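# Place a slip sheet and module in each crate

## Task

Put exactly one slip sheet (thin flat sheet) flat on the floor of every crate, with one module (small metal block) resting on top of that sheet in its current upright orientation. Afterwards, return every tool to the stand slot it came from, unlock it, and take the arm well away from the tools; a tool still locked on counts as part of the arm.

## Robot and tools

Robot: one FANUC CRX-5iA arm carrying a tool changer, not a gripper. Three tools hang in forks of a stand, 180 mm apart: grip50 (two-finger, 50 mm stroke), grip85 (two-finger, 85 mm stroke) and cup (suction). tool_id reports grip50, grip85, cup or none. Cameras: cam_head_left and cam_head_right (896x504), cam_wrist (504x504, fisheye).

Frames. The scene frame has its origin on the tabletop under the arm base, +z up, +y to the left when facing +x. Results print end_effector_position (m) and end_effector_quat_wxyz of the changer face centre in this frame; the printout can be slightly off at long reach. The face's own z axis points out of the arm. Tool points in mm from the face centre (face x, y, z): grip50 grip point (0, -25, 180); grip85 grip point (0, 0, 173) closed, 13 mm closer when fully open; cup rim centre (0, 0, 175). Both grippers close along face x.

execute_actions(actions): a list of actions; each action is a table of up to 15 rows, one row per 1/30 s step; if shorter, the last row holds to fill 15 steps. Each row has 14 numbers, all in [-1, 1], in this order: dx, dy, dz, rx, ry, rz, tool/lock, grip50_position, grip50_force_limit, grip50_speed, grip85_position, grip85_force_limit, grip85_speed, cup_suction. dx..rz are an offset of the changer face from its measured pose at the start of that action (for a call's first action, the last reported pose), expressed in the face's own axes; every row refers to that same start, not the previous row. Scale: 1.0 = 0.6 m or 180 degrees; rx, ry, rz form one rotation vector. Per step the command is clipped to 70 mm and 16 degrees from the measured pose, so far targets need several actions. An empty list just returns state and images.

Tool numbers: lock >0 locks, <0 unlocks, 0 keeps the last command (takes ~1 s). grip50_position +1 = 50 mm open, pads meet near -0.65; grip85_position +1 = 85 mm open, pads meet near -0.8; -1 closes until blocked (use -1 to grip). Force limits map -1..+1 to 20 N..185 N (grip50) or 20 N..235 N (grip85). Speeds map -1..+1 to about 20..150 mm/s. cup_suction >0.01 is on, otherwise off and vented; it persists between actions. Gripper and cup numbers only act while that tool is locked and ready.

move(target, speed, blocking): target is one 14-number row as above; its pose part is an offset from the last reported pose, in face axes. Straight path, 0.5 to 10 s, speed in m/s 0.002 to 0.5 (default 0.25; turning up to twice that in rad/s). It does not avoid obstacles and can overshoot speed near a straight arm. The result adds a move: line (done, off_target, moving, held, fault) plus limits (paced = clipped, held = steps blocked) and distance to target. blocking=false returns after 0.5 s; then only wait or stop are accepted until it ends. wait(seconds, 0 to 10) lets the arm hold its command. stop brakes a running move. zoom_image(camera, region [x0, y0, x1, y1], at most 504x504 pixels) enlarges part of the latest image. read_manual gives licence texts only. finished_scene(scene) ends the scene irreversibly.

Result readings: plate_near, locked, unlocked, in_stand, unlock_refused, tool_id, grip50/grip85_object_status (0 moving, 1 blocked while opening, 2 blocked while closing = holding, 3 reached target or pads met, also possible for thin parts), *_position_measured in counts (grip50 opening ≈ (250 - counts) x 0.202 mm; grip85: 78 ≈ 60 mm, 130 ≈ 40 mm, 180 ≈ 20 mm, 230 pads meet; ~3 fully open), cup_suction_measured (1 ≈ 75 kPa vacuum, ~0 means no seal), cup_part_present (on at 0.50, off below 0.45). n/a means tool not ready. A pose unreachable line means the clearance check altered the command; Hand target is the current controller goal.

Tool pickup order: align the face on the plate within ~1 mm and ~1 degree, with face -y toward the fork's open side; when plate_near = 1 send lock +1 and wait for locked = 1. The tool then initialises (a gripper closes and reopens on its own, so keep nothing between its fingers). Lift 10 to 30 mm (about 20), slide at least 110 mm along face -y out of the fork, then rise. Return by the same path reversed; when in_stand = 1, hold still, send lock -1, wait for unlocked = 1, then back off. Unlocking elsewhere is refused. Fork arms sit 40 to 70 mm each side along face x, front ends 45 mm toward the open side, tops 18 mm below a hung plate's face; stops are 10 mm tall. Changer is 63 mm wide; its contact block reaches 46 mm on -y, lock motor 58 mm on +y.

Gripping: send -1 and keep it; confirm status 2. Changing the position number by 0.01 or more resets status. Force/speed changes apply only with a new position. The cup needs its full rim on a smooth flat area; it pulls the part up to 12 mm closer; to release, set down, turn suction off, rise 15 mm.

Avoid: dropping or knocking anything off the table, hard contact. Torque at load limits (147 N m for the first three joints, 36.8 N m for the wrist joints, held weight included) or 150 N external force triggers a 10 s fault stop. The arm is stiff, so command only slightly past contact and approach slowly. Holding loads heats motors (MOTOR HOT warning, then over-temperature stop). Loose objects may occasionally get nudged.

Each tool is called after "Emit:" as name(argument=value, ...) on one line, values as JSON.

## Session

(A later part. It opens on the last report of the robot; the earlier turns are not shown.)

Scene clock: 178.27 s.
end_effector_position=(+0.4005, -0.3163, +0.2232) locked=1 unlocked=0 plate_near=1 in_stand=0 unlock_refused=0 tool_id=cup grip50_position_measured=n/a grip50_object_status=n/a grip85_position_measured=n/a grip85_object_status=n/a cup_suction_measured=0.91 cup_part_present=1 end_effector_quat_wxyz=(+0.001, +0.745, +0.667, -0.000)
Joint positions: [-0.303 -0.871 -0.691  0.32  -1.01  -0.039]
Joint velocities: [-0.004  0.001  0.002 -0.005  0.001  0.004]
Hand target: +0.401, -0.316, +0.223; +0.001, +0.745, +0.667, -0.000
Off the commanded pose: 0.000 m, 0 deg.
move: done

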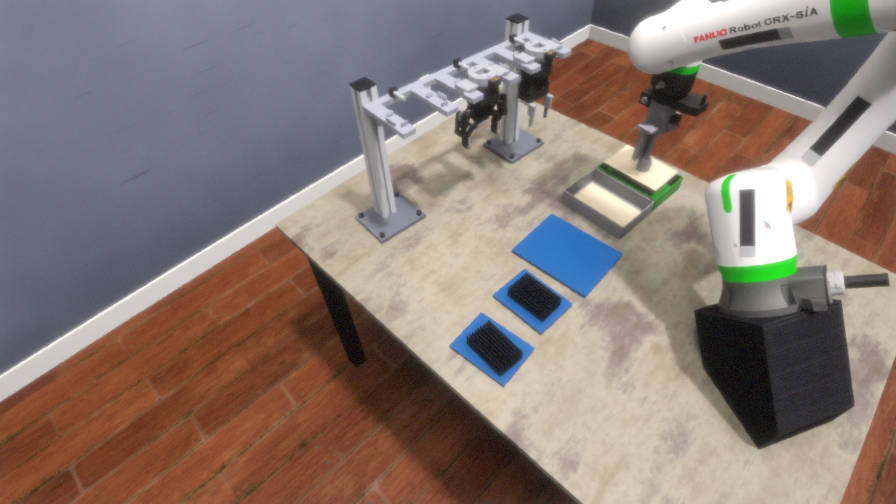

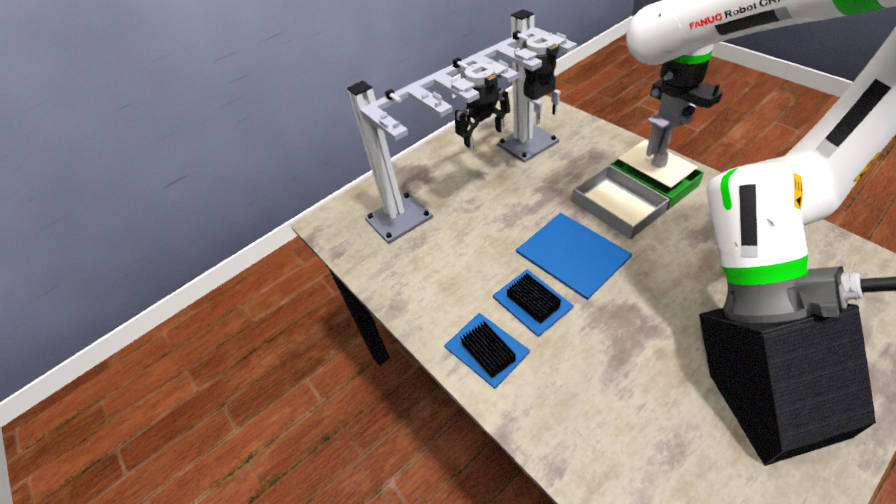

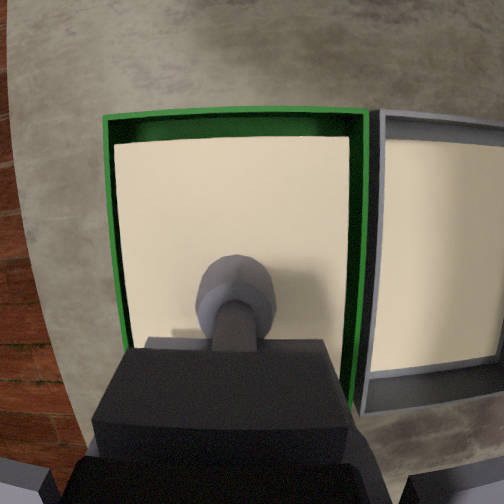

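Emit:
move(target=[0.004,-0.003,0.082,0,0,0,0,1,0,0,1,0,0,1], speed=0.05)

Emit:
execute_actions(actions=[[[0,0,0,0,0,0,0,1,0,0,1,0,0,0]],[[0,0,-0.012,0,0,0,0,1,0,0,1,0,0,0]]])

Emit:
move(target=[0,0,-0.08,0,0,0,0,1,0,0,1,0,0,0], speed=0.1)

Emit:
move(target=[0.2,0.17,-0.03,0,0,-0.0085,0,1,0,0,1,0,0,0], speed=0.2)

Scene clock: 184.77 s.
end_effector_position=(+0.3992, -0.3137, +0.1740) locked=1 unlocked=0 plate_near=1 in_stand=0 unlock_refused=0 tool_id=cup grip50_position_measured=n/a grip50_object_status=n/a grip85_position_measured=n/a grip85_object_status=n/a cup_suction_measured=0.91 cup_part_present=1 end_effector_quat_wxyz=(+0.001, +0.745, +0.667, -0.000)
Joint positions: [-0.375 -0.77  -0.739  0.295 -0.846 -0.01 ]
Joint velocities: [ 0.     0.    -0.    -0.001 -0.     0.001]
Hand target: +0.399, -0.314, +0.174; +0.001, +0.745, +0.667, -0.000
Off the commanded pose: 0.000 m, 0 deg.
move: done

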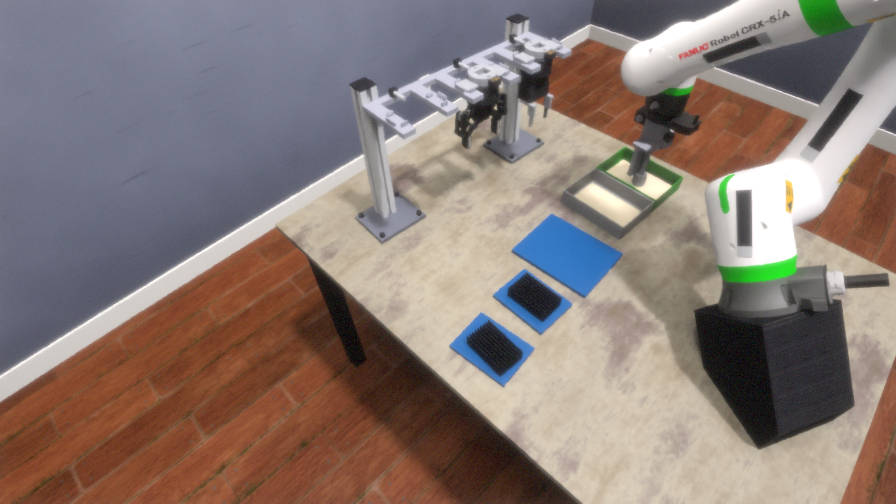

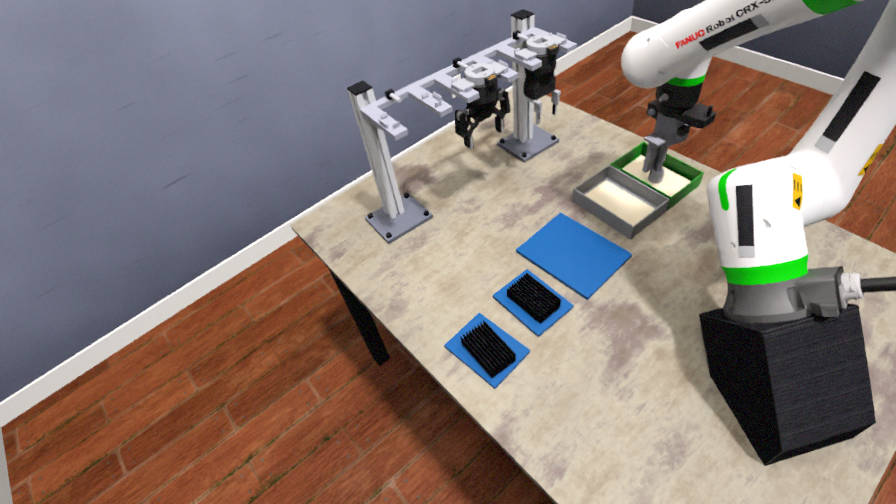

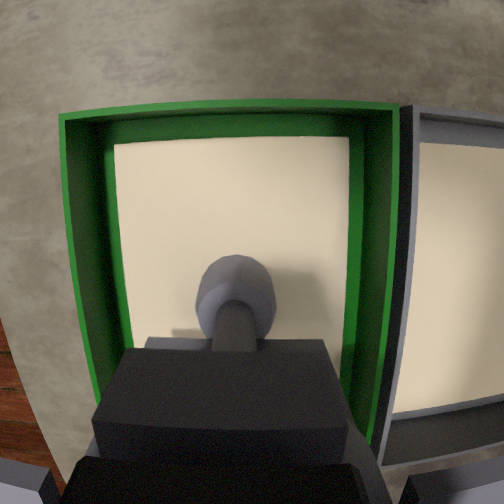

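Scene clock: 185.77 s.
end_effector_position=(+0.3992, -0.3137, +0.1812) locked=1 unlocked=0 plate_near=1 in_stand=0 unlock_refused=0 tool_id=cup grip50_position_measured=n/a grip50_object_status=n/a grip85_position_measured=n/a grip85_object_status=n/a cup_suction_measured=0.01 cup_part_present=0 end_effector_quat_wxyz=(+0.001, +0.745, +0.667, -0.000)
Joint positions: [-0.365 -0.787 -0.734  0.299 -0.87  -0.015]
Joint velocities: [-0.    -0.    -0.     0.001  0.001  0.   ]
Hand target: +0.399, -0.314, +0.181; +0.001, +0.745, +0.667, -0.000
Off the commanded pose: 0.000 m, 0 deg.

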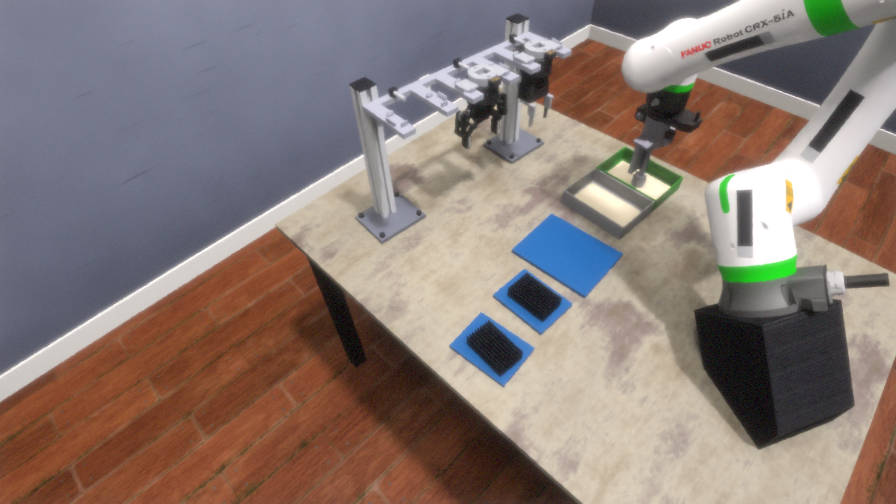

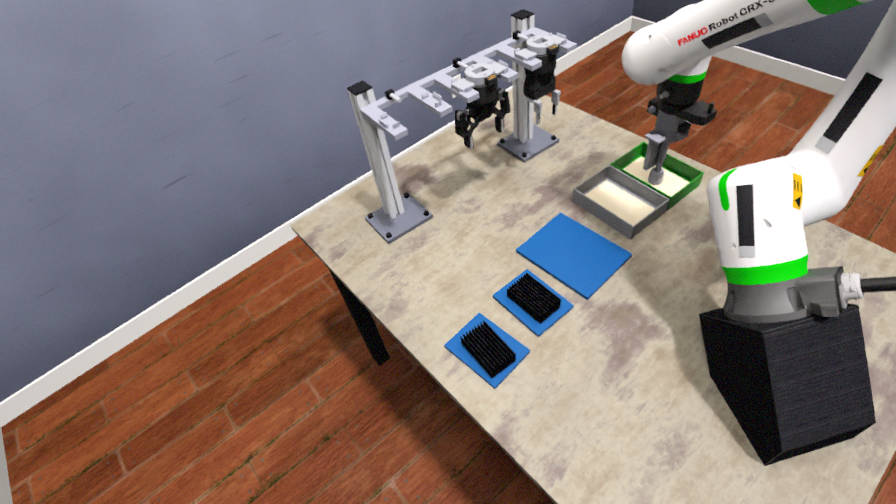

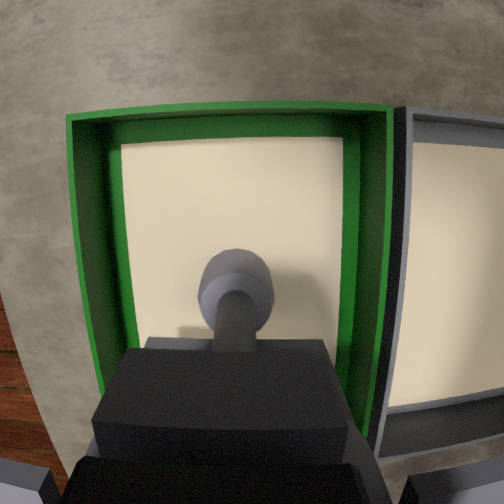

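Scene clock: 186.57 s.
end_effector_position=(+0.3990, -0.3138, +0.2293) locked=1 unlocked=0 plate_near=1 in_stand=0 unlock_refused=0 tool_id=cup grip50_position_measured=n/a grip50_object_status=n/a grip85_position_measured=n/a grip85_object_status=n/a cup_suction_measured=0.01 cup_part_present=0 end_effector_quat_wxyz=(+0.001, +0.745, +0.667, -0.000)
Joint positions: [-0.274 -0.895 -0.696  0.339 -1.037 -0.064]
Joint velocities: [ 0.003 -0.001 -0.002  0.002  0.    -0.001]
Hand target: +0.399, -0.314, +0.229; +0.001, +0.745, +0.667, -0.000
Off the commanded pose: 0.000 m, 0 deg.
move: done

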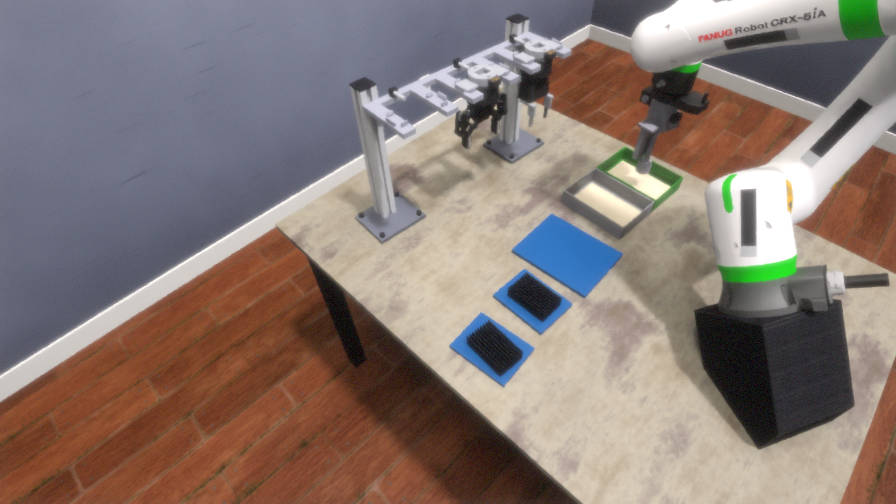

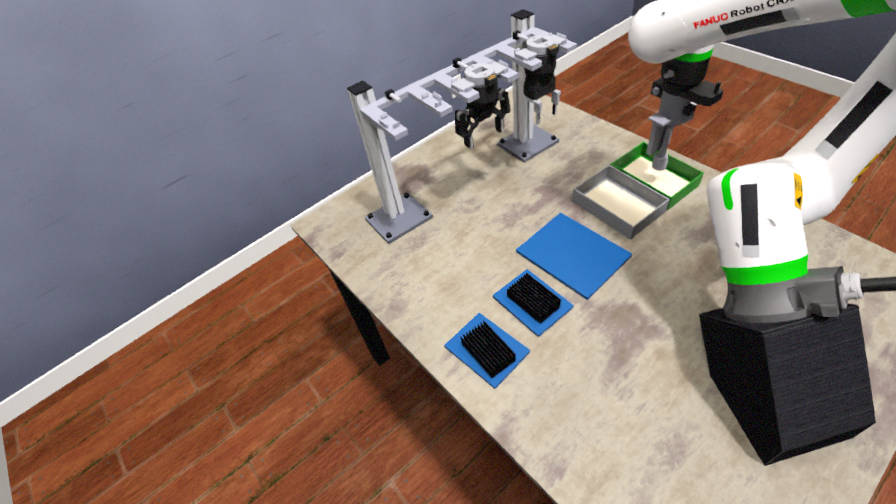

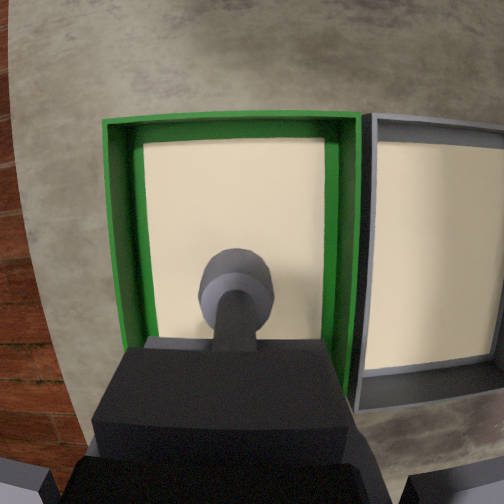

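Scene clock: 187.80 s.
end_effector_position=(+0.5135, -0.2062, +0.2472) locked=1 unlocked=0 plate_near=1 in_stand=0 unlock_refused=0 tool_id=cup grip50_position_measured=n/a grip50_object_status=n/a grip85_position_measured=n/a grip85_object_status=n/a cup_suction_measured=0.01 cup_part_present=0 end_effector_quat_wxyz=(+0.001, +0.737, +0.676, -0.000)
Joint positions: [ 0.383 -0.749 -0.645  0.713 -1.293 -0.701]
Joint velocities: [-0.001  0.    -0.     0.001 -0.    -0.   ]
Hand target: +0.514, -0.206, +0.247; +0.001, +0.737, +0.676, -0.000
Off the commanded pose: 0.000 m, 0 deg.
move: done

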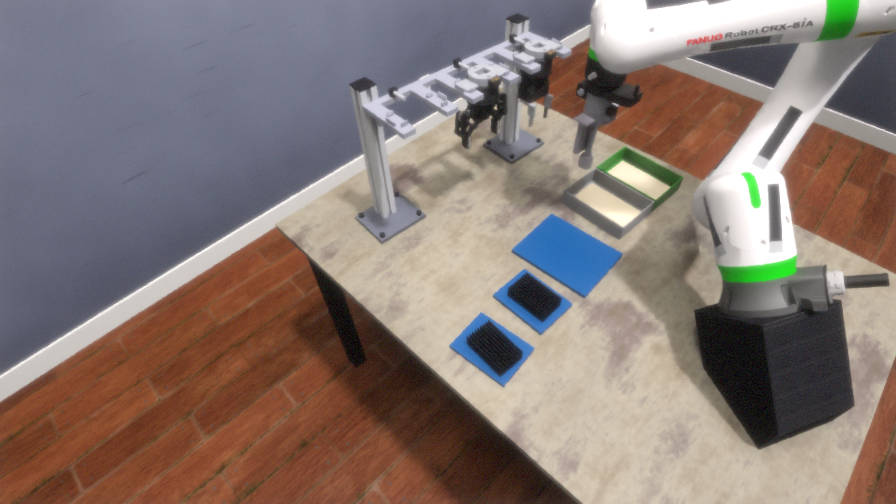

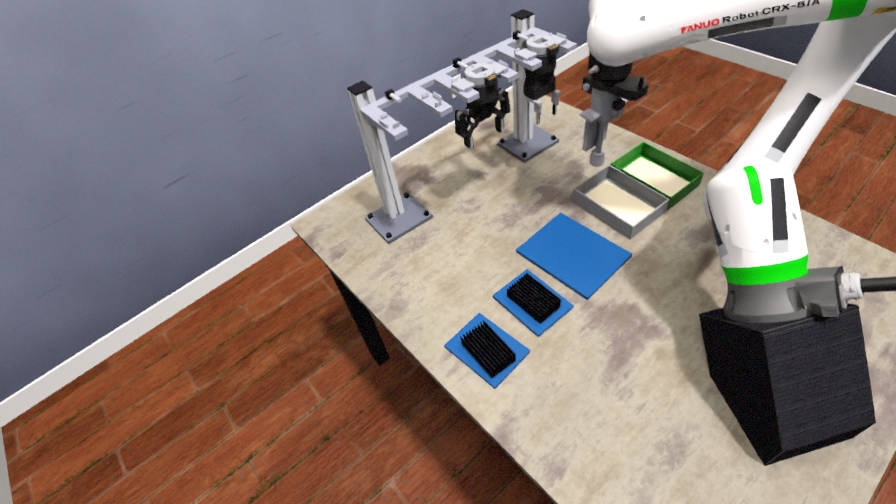

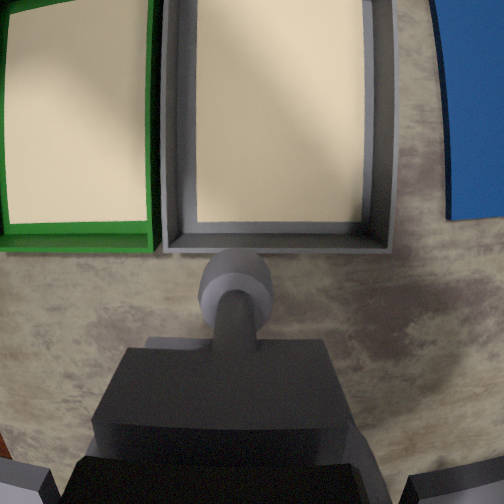

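Emit:
move(target=[0.690,0.0365,-0.226,0,0,-0.0006,0,1,0,0,1,0,0,0])

Emit:
move(target=[0,0.2,0,0,0,0,0,1,0,0,1,0,0,0], speed=0.1)

Scene clock: 192.57 s.
end_effector_position=(+0.5702, +0.2043, +0.3830) locked=1 unlocked=0 plate_near=1 in_stand=0 unlock_refused=0 tool_id=cup grip50_position_measured=n/a grip50_object_status=n/a grip85_position_measured=n/a grip85_object_status=n/a cup_suction_measured=0.01 cup_part_present=0 end_effector_quat_wxyz=(+0.001, +0.737, +0.676, +0.001)
Joint positions: [ 1.206  0.032 -0.164  0.756 -1.655 -1.5  ]
Joint velocities: [-0.002  0.001  0.001  0.     0.     0.   ]
Hand target: +0.570, +0.204, +0.383; +0.001, +0.737, +0.676, +0.000
Off the commanded pose: 0.001 m, 0 deg.
move: done

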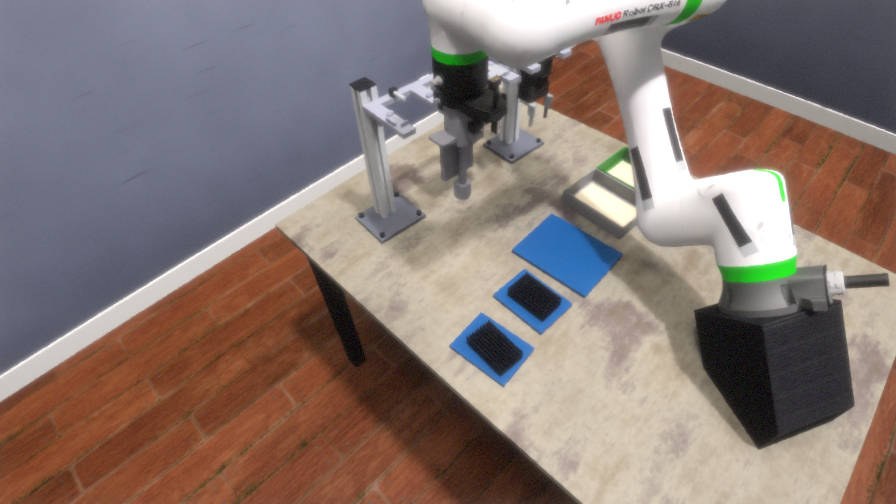

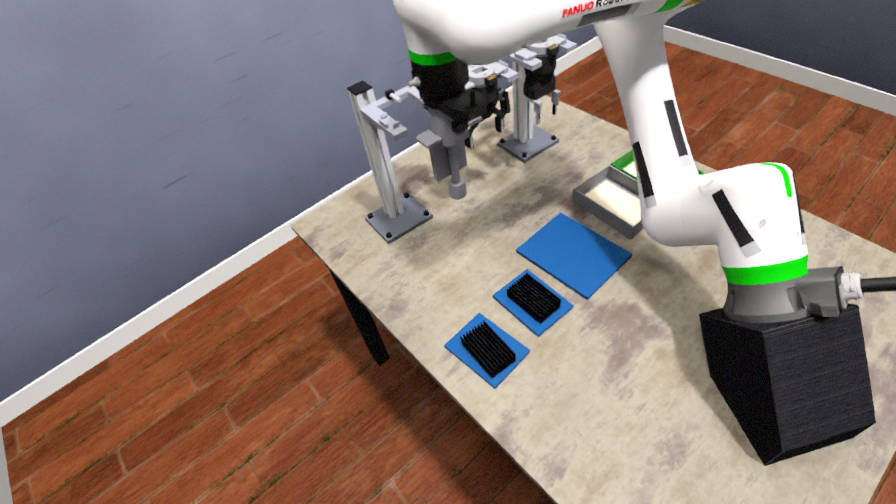

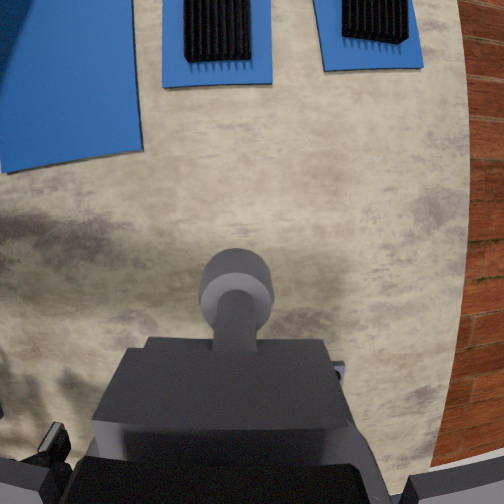

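Scene clock: 194.10 s.
end_effector_position=(+0.6896, +0.1943, +0.3832) locked=1 unlocked=0 plate_near=1 in_stand=0 unlock_refused=0 tool_id=cup grip50_position_measured=n/a grip50_object_status=n/a grip85_position_measured=n/a grip85_object_status=n/a cup_suction_measured=0.01 cup_part_present=0 end_effector_quat_wxyz=(+0.001, +0.737, +0.676, +0.000)
Joint positions: [ 1.02   0.174  0.163  0.798 -1.656 -1.238]
Joint velocities: [ 0.001 -0.     0.001 -0.    -0.     0.   ]
Hand target: +0.690, +0.194, +0.383; +0.001, +0.737, +0.676, +0.000
Off the commanded pose: 0.000 m, 0 deg.
move: done

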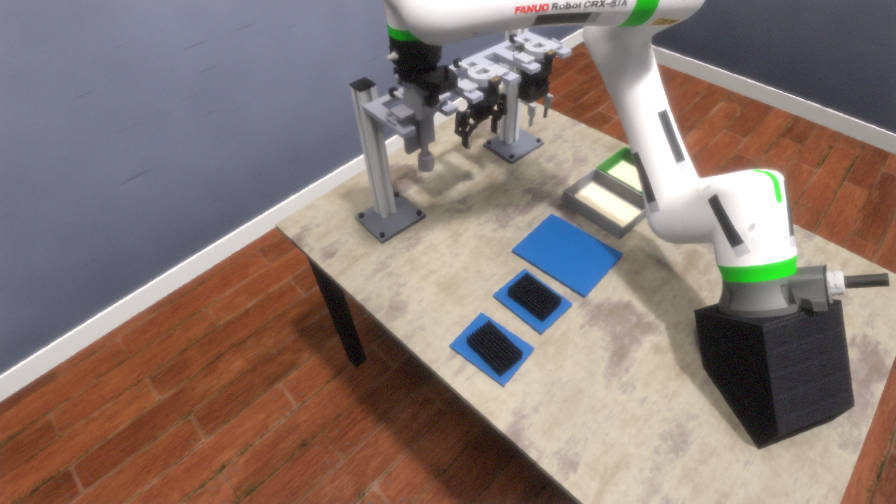

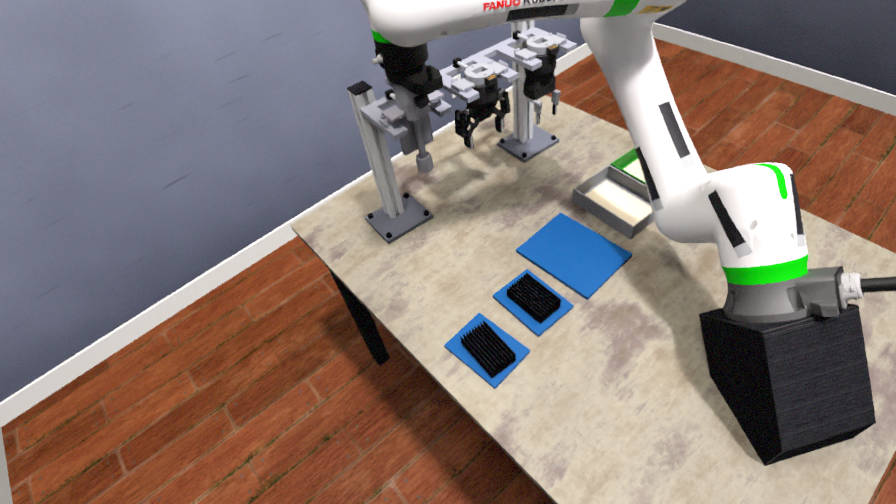

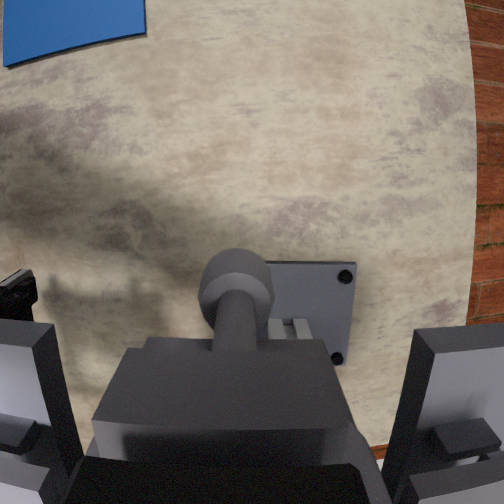

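Emit:
move(target=[0.0007,0.0207,0,0,0,0,0,1,0,0,1,0,0,0], speed=0.04)

Emit:
move(target=[0,0,0.033,0,0,0,0,1,0,0,1,0,0,0], speed=0.03)

Emit:
execute_actions(actions=[[[0,0,0,0,0,0,-1,1,0,0,1,0,0,0]],[[0,0,0,0,0,0,-1,1,0,0,1,0,0,0]],[[0,0,0,0,0,0,-1,1,0,0,1,0,0,0]]])

Scene clock: 198.13 s.
end_effector_position=(+0.7020, +0.1937, +0.3833) locked=1 unlocked=0 plate_near=1 in_stand=0 unlock_refused=0 tool_id=cup grip50_position_measured=n/a grip50_object_status=n/a grip85_position_measured=n/a grip85_object_status=n/a cup_suction_measured=0.01 cup_part_present=0 end_effector_quat_wxyz=(+0.001, +0.737, +0.676, +0.000)
Joint positions: [ 1.003  0.194  0.204  0.8   -1.659 -1.211]
Joint velocities: [-0.001 -0.     0.001  0.001 -0.002 -0.001]
Hand target: +0.702, +0.194, +0.383; +0.001, +0.737, +0.676, +0.000
Off the commanded pose: 0.000 m, 0 deg.
move: done

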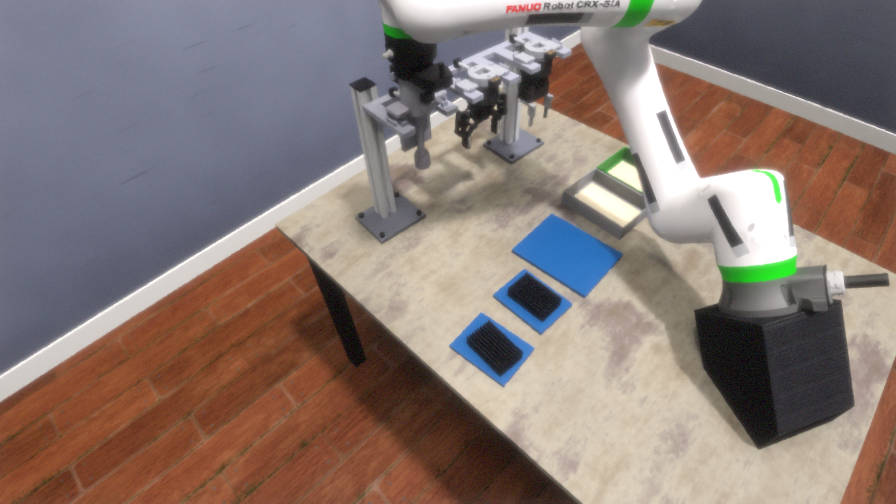

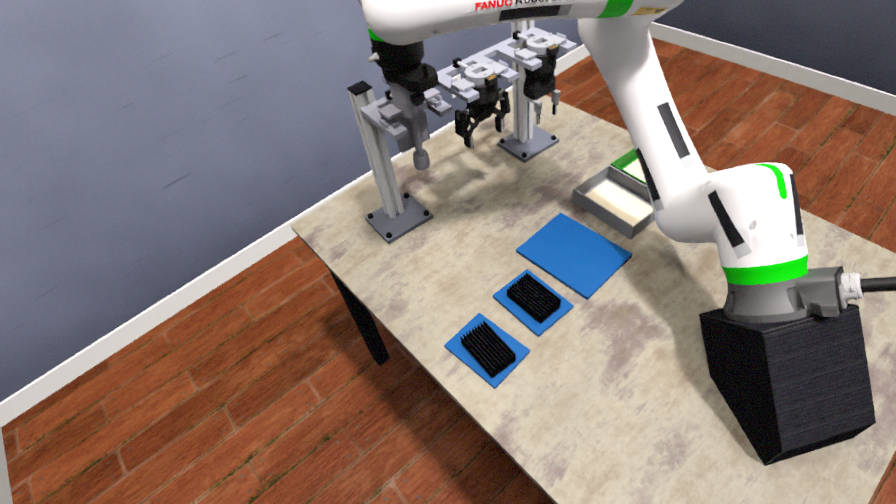

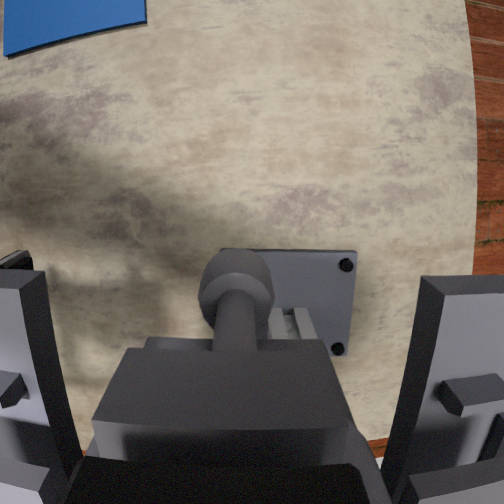

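Scene clock: 199.07 s.
end_effector_position=(+0.7020, +0.1938, +0.3635) locked=1 unlocked=0 plate_near=1 in_stand=1 unlock_refused=0 tool_id=cup grip50_position_measured=n/a grip50_object_status=n/a grip85_position_measured=n/a grip85_object_status=n/a cup_suction_measured=0.01 cup_part_present=0 end_effector_quat_wxyz=(+0.001, +0.737, +0.676, +0.000)
Joint positions: [ 0.975  0.19   0.167  0.8   -1.617 -1.215]
Joint velocities: [ 0.002  0.    -0.     0.001  0.001 -0.   ]
Hand target: +0.702, +0.194, +0.363; +0.001, +0.737, +0.676, +0.000
Off the commanded pose: 0.000 m, 0 deg.
move: done

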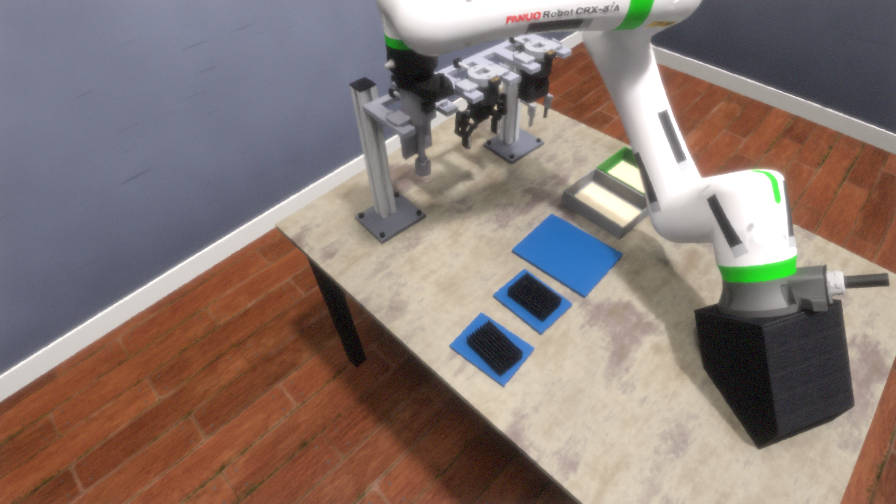

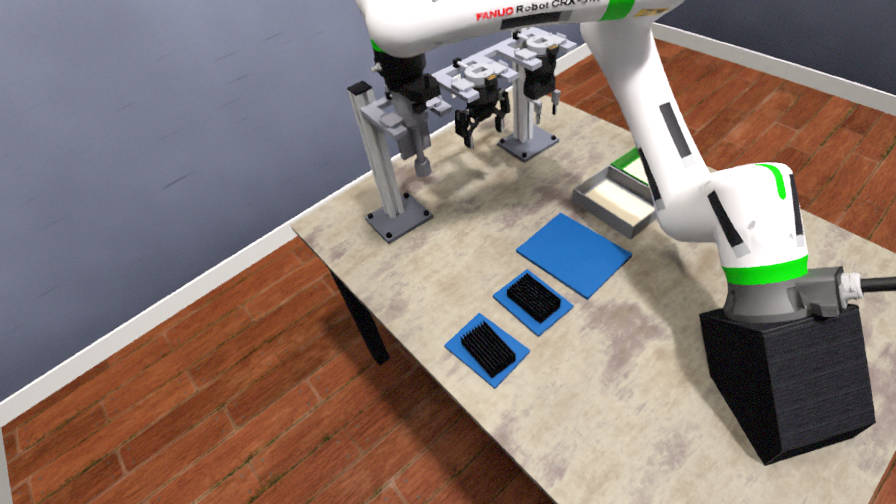

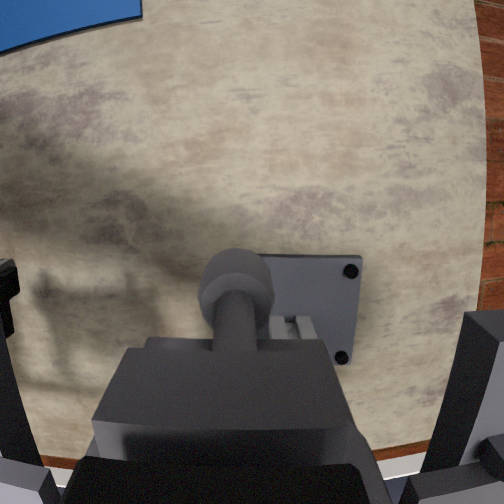

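Scene clock: 200.57 s.
end_effector_position=(+0.7020, +0.1938, +0.3635) locked=0 unlocked=1 plate_near=1 in_stand=1 unlock_refused=0 tool_id=none grip50_position_measured=n/a grip50_object_status=n/a grip85_position_measured=n/a grip85_object_status=n/a cup_suction_measured=n/a cup_part_present=n/a end_effector_quat_wxyz=(+0.001, +0.737, +0.676, +0.000)
Joint positions: [ 0.975  0.19   0.167  0.8   -1.617 -1.215]
Joint velocities: [-0.     0.     0.001 -0.     0.002  0.   ]
Hand target: +0.702, +0.194, +0.363; +0.001, +0.737, +0.676, +0.000
Off the commanded pose: 0.000 m, 0 deg.

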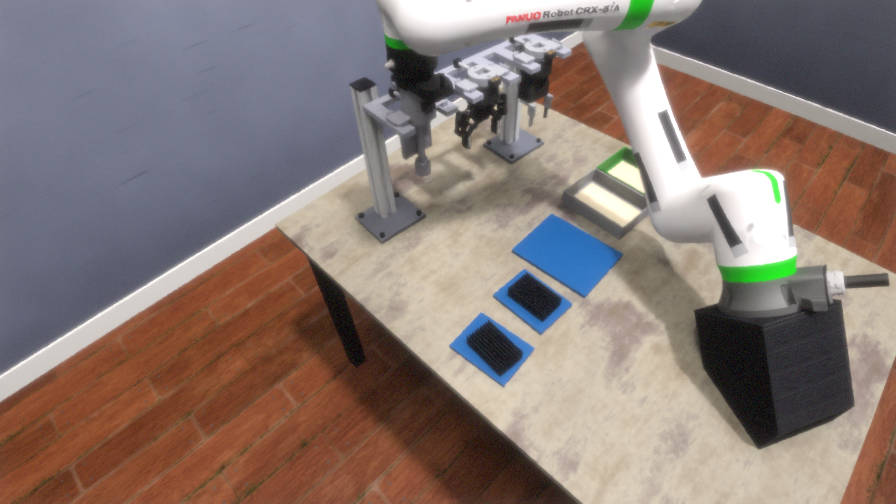

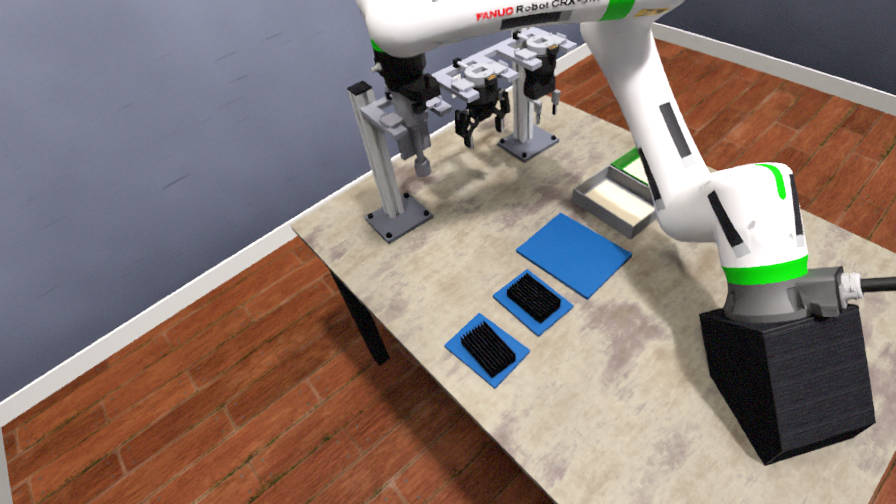

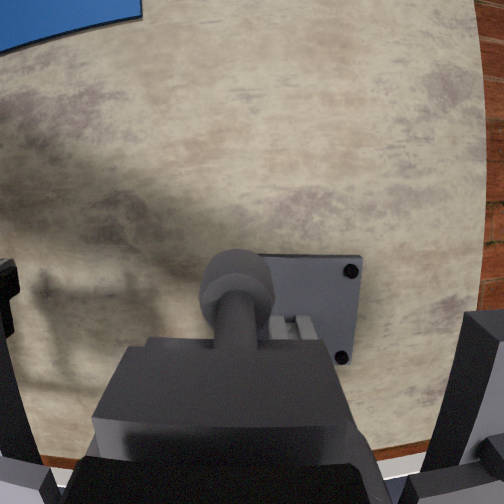

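Emit:
move(target=[0,0,-0.06,0,0,0,0,1,0,0,1,0,0,0], speed=0.08)

Emit:
move(target=[-0.3,0,0,0,0,0,0,1,0,0,1,0,0,0])

Scene clock: 204.60 s.
end_effector_position=(+0.7019, +0.1936, +0.3994) locked=0 unlocked=1 plate_near=0 in_stand=0 unlock_refused=0 tool_id=none grip50_position_measured=n/a grip50_object_status=n/a grip85_position_measured=n/a grip85_object_status=n/a cup_suction_measured=n/a cup_part_present=n/a end_effector_quat_wxyz=(+0.001, +0.737, +0.676, +0.000)
Joint positions: [ 1.025  0.199  0.237  0.801 -1.694 -1.207]
Joint velocities: [-0.002 -0.     0.     0.    -0.001 -0.001]
Hand target: +0.702, +0.194, +0.399; +0.001, +0.737, +0.676, +0.000
Off the commanded pose: 0.000 m, 0 deg.
move: done

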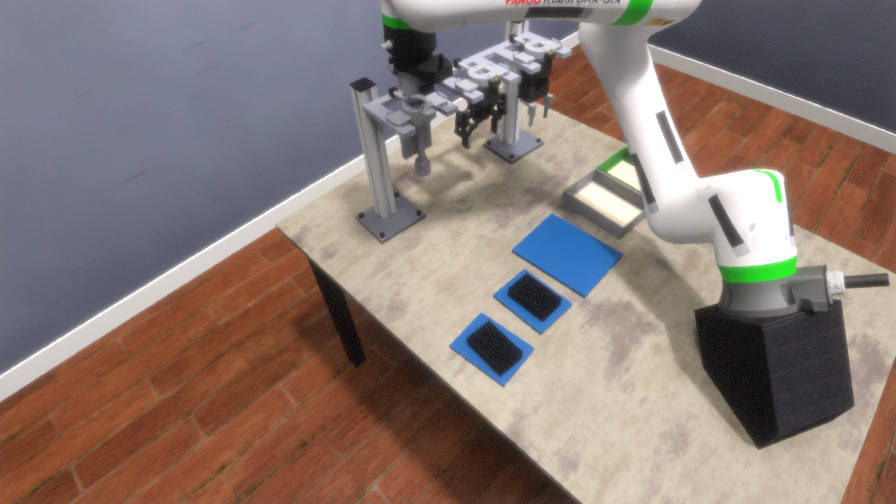

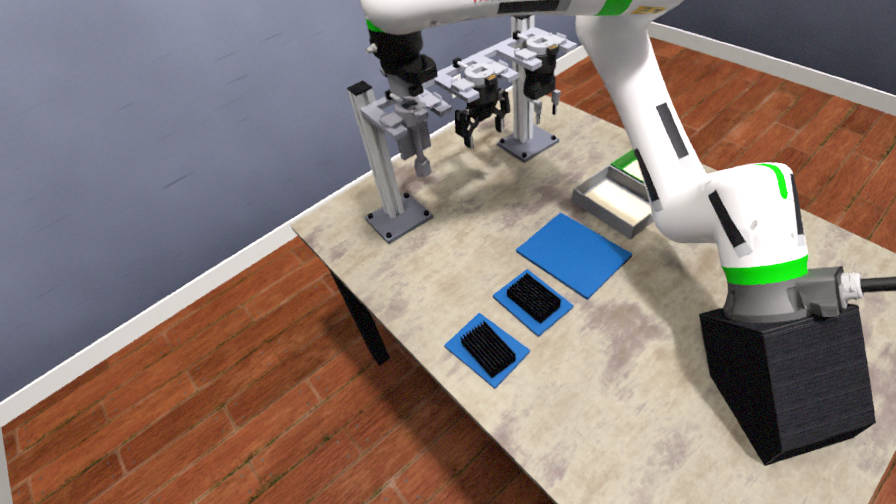

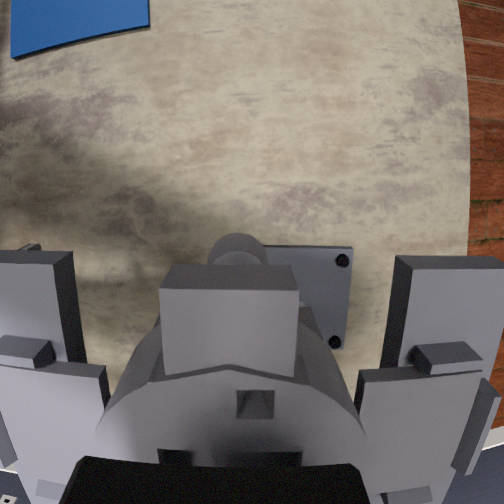

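Scene clock: 205.73 s.
end_effector_position=(+0.6870, +0.0143, +0.3991) locked=0 unlocked=1 plate_near=0 in_stand=0 unlock_refused=0 tool_id=none grip50_position_measured=n/a grip50_object_status=n/a grip85_position_measured=n/a grip85_object_status=n/a cup_suction_measured=n/a cup_part_present=n/a end_effector_quat_wxyz=(+0.001, +0.737, +0.676, -0.000)
Joint positions: [ 0.934 -0.152  0.005  0.811 -1.712 -1.057]
Joint velocities: [-0.001 -0.001  0.     0.    -0.    -0.001]
Hand target: +0.687, +0.014, +0.399; +0.001, +0.737, +0.676, +0.000
Off the commanded pose: 0.001 m, 0 deg.
move: done

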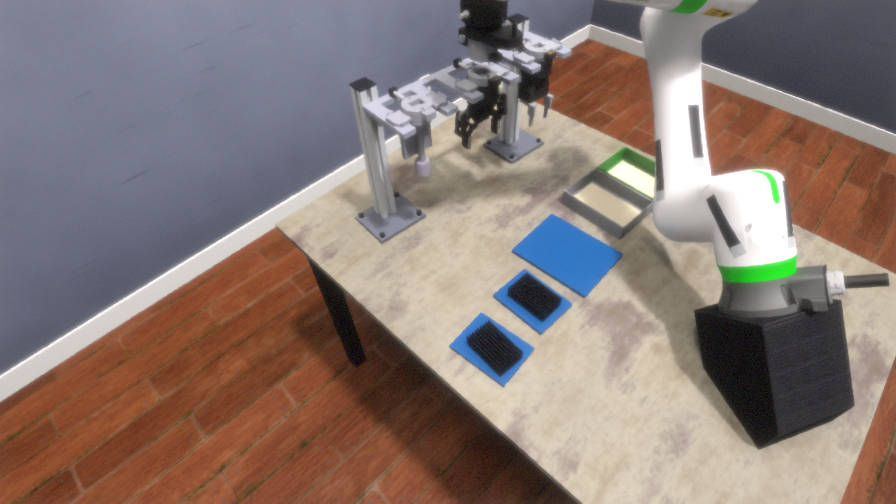

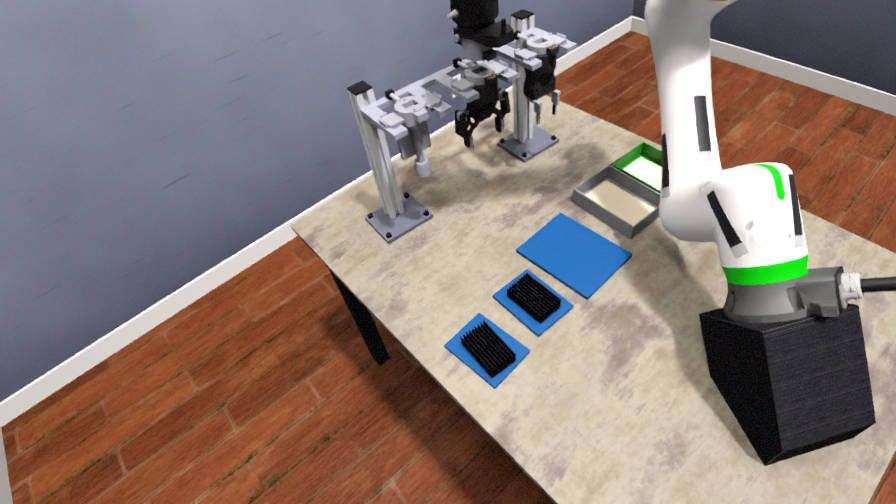

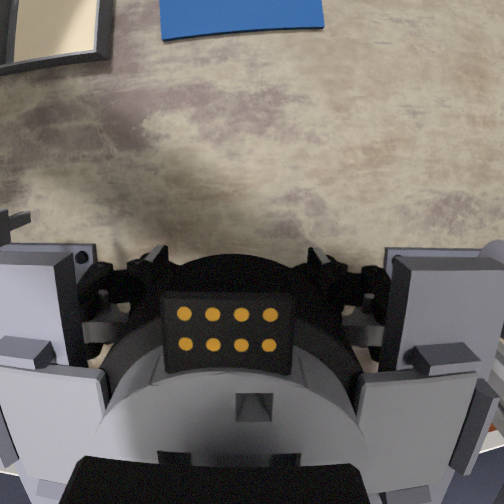

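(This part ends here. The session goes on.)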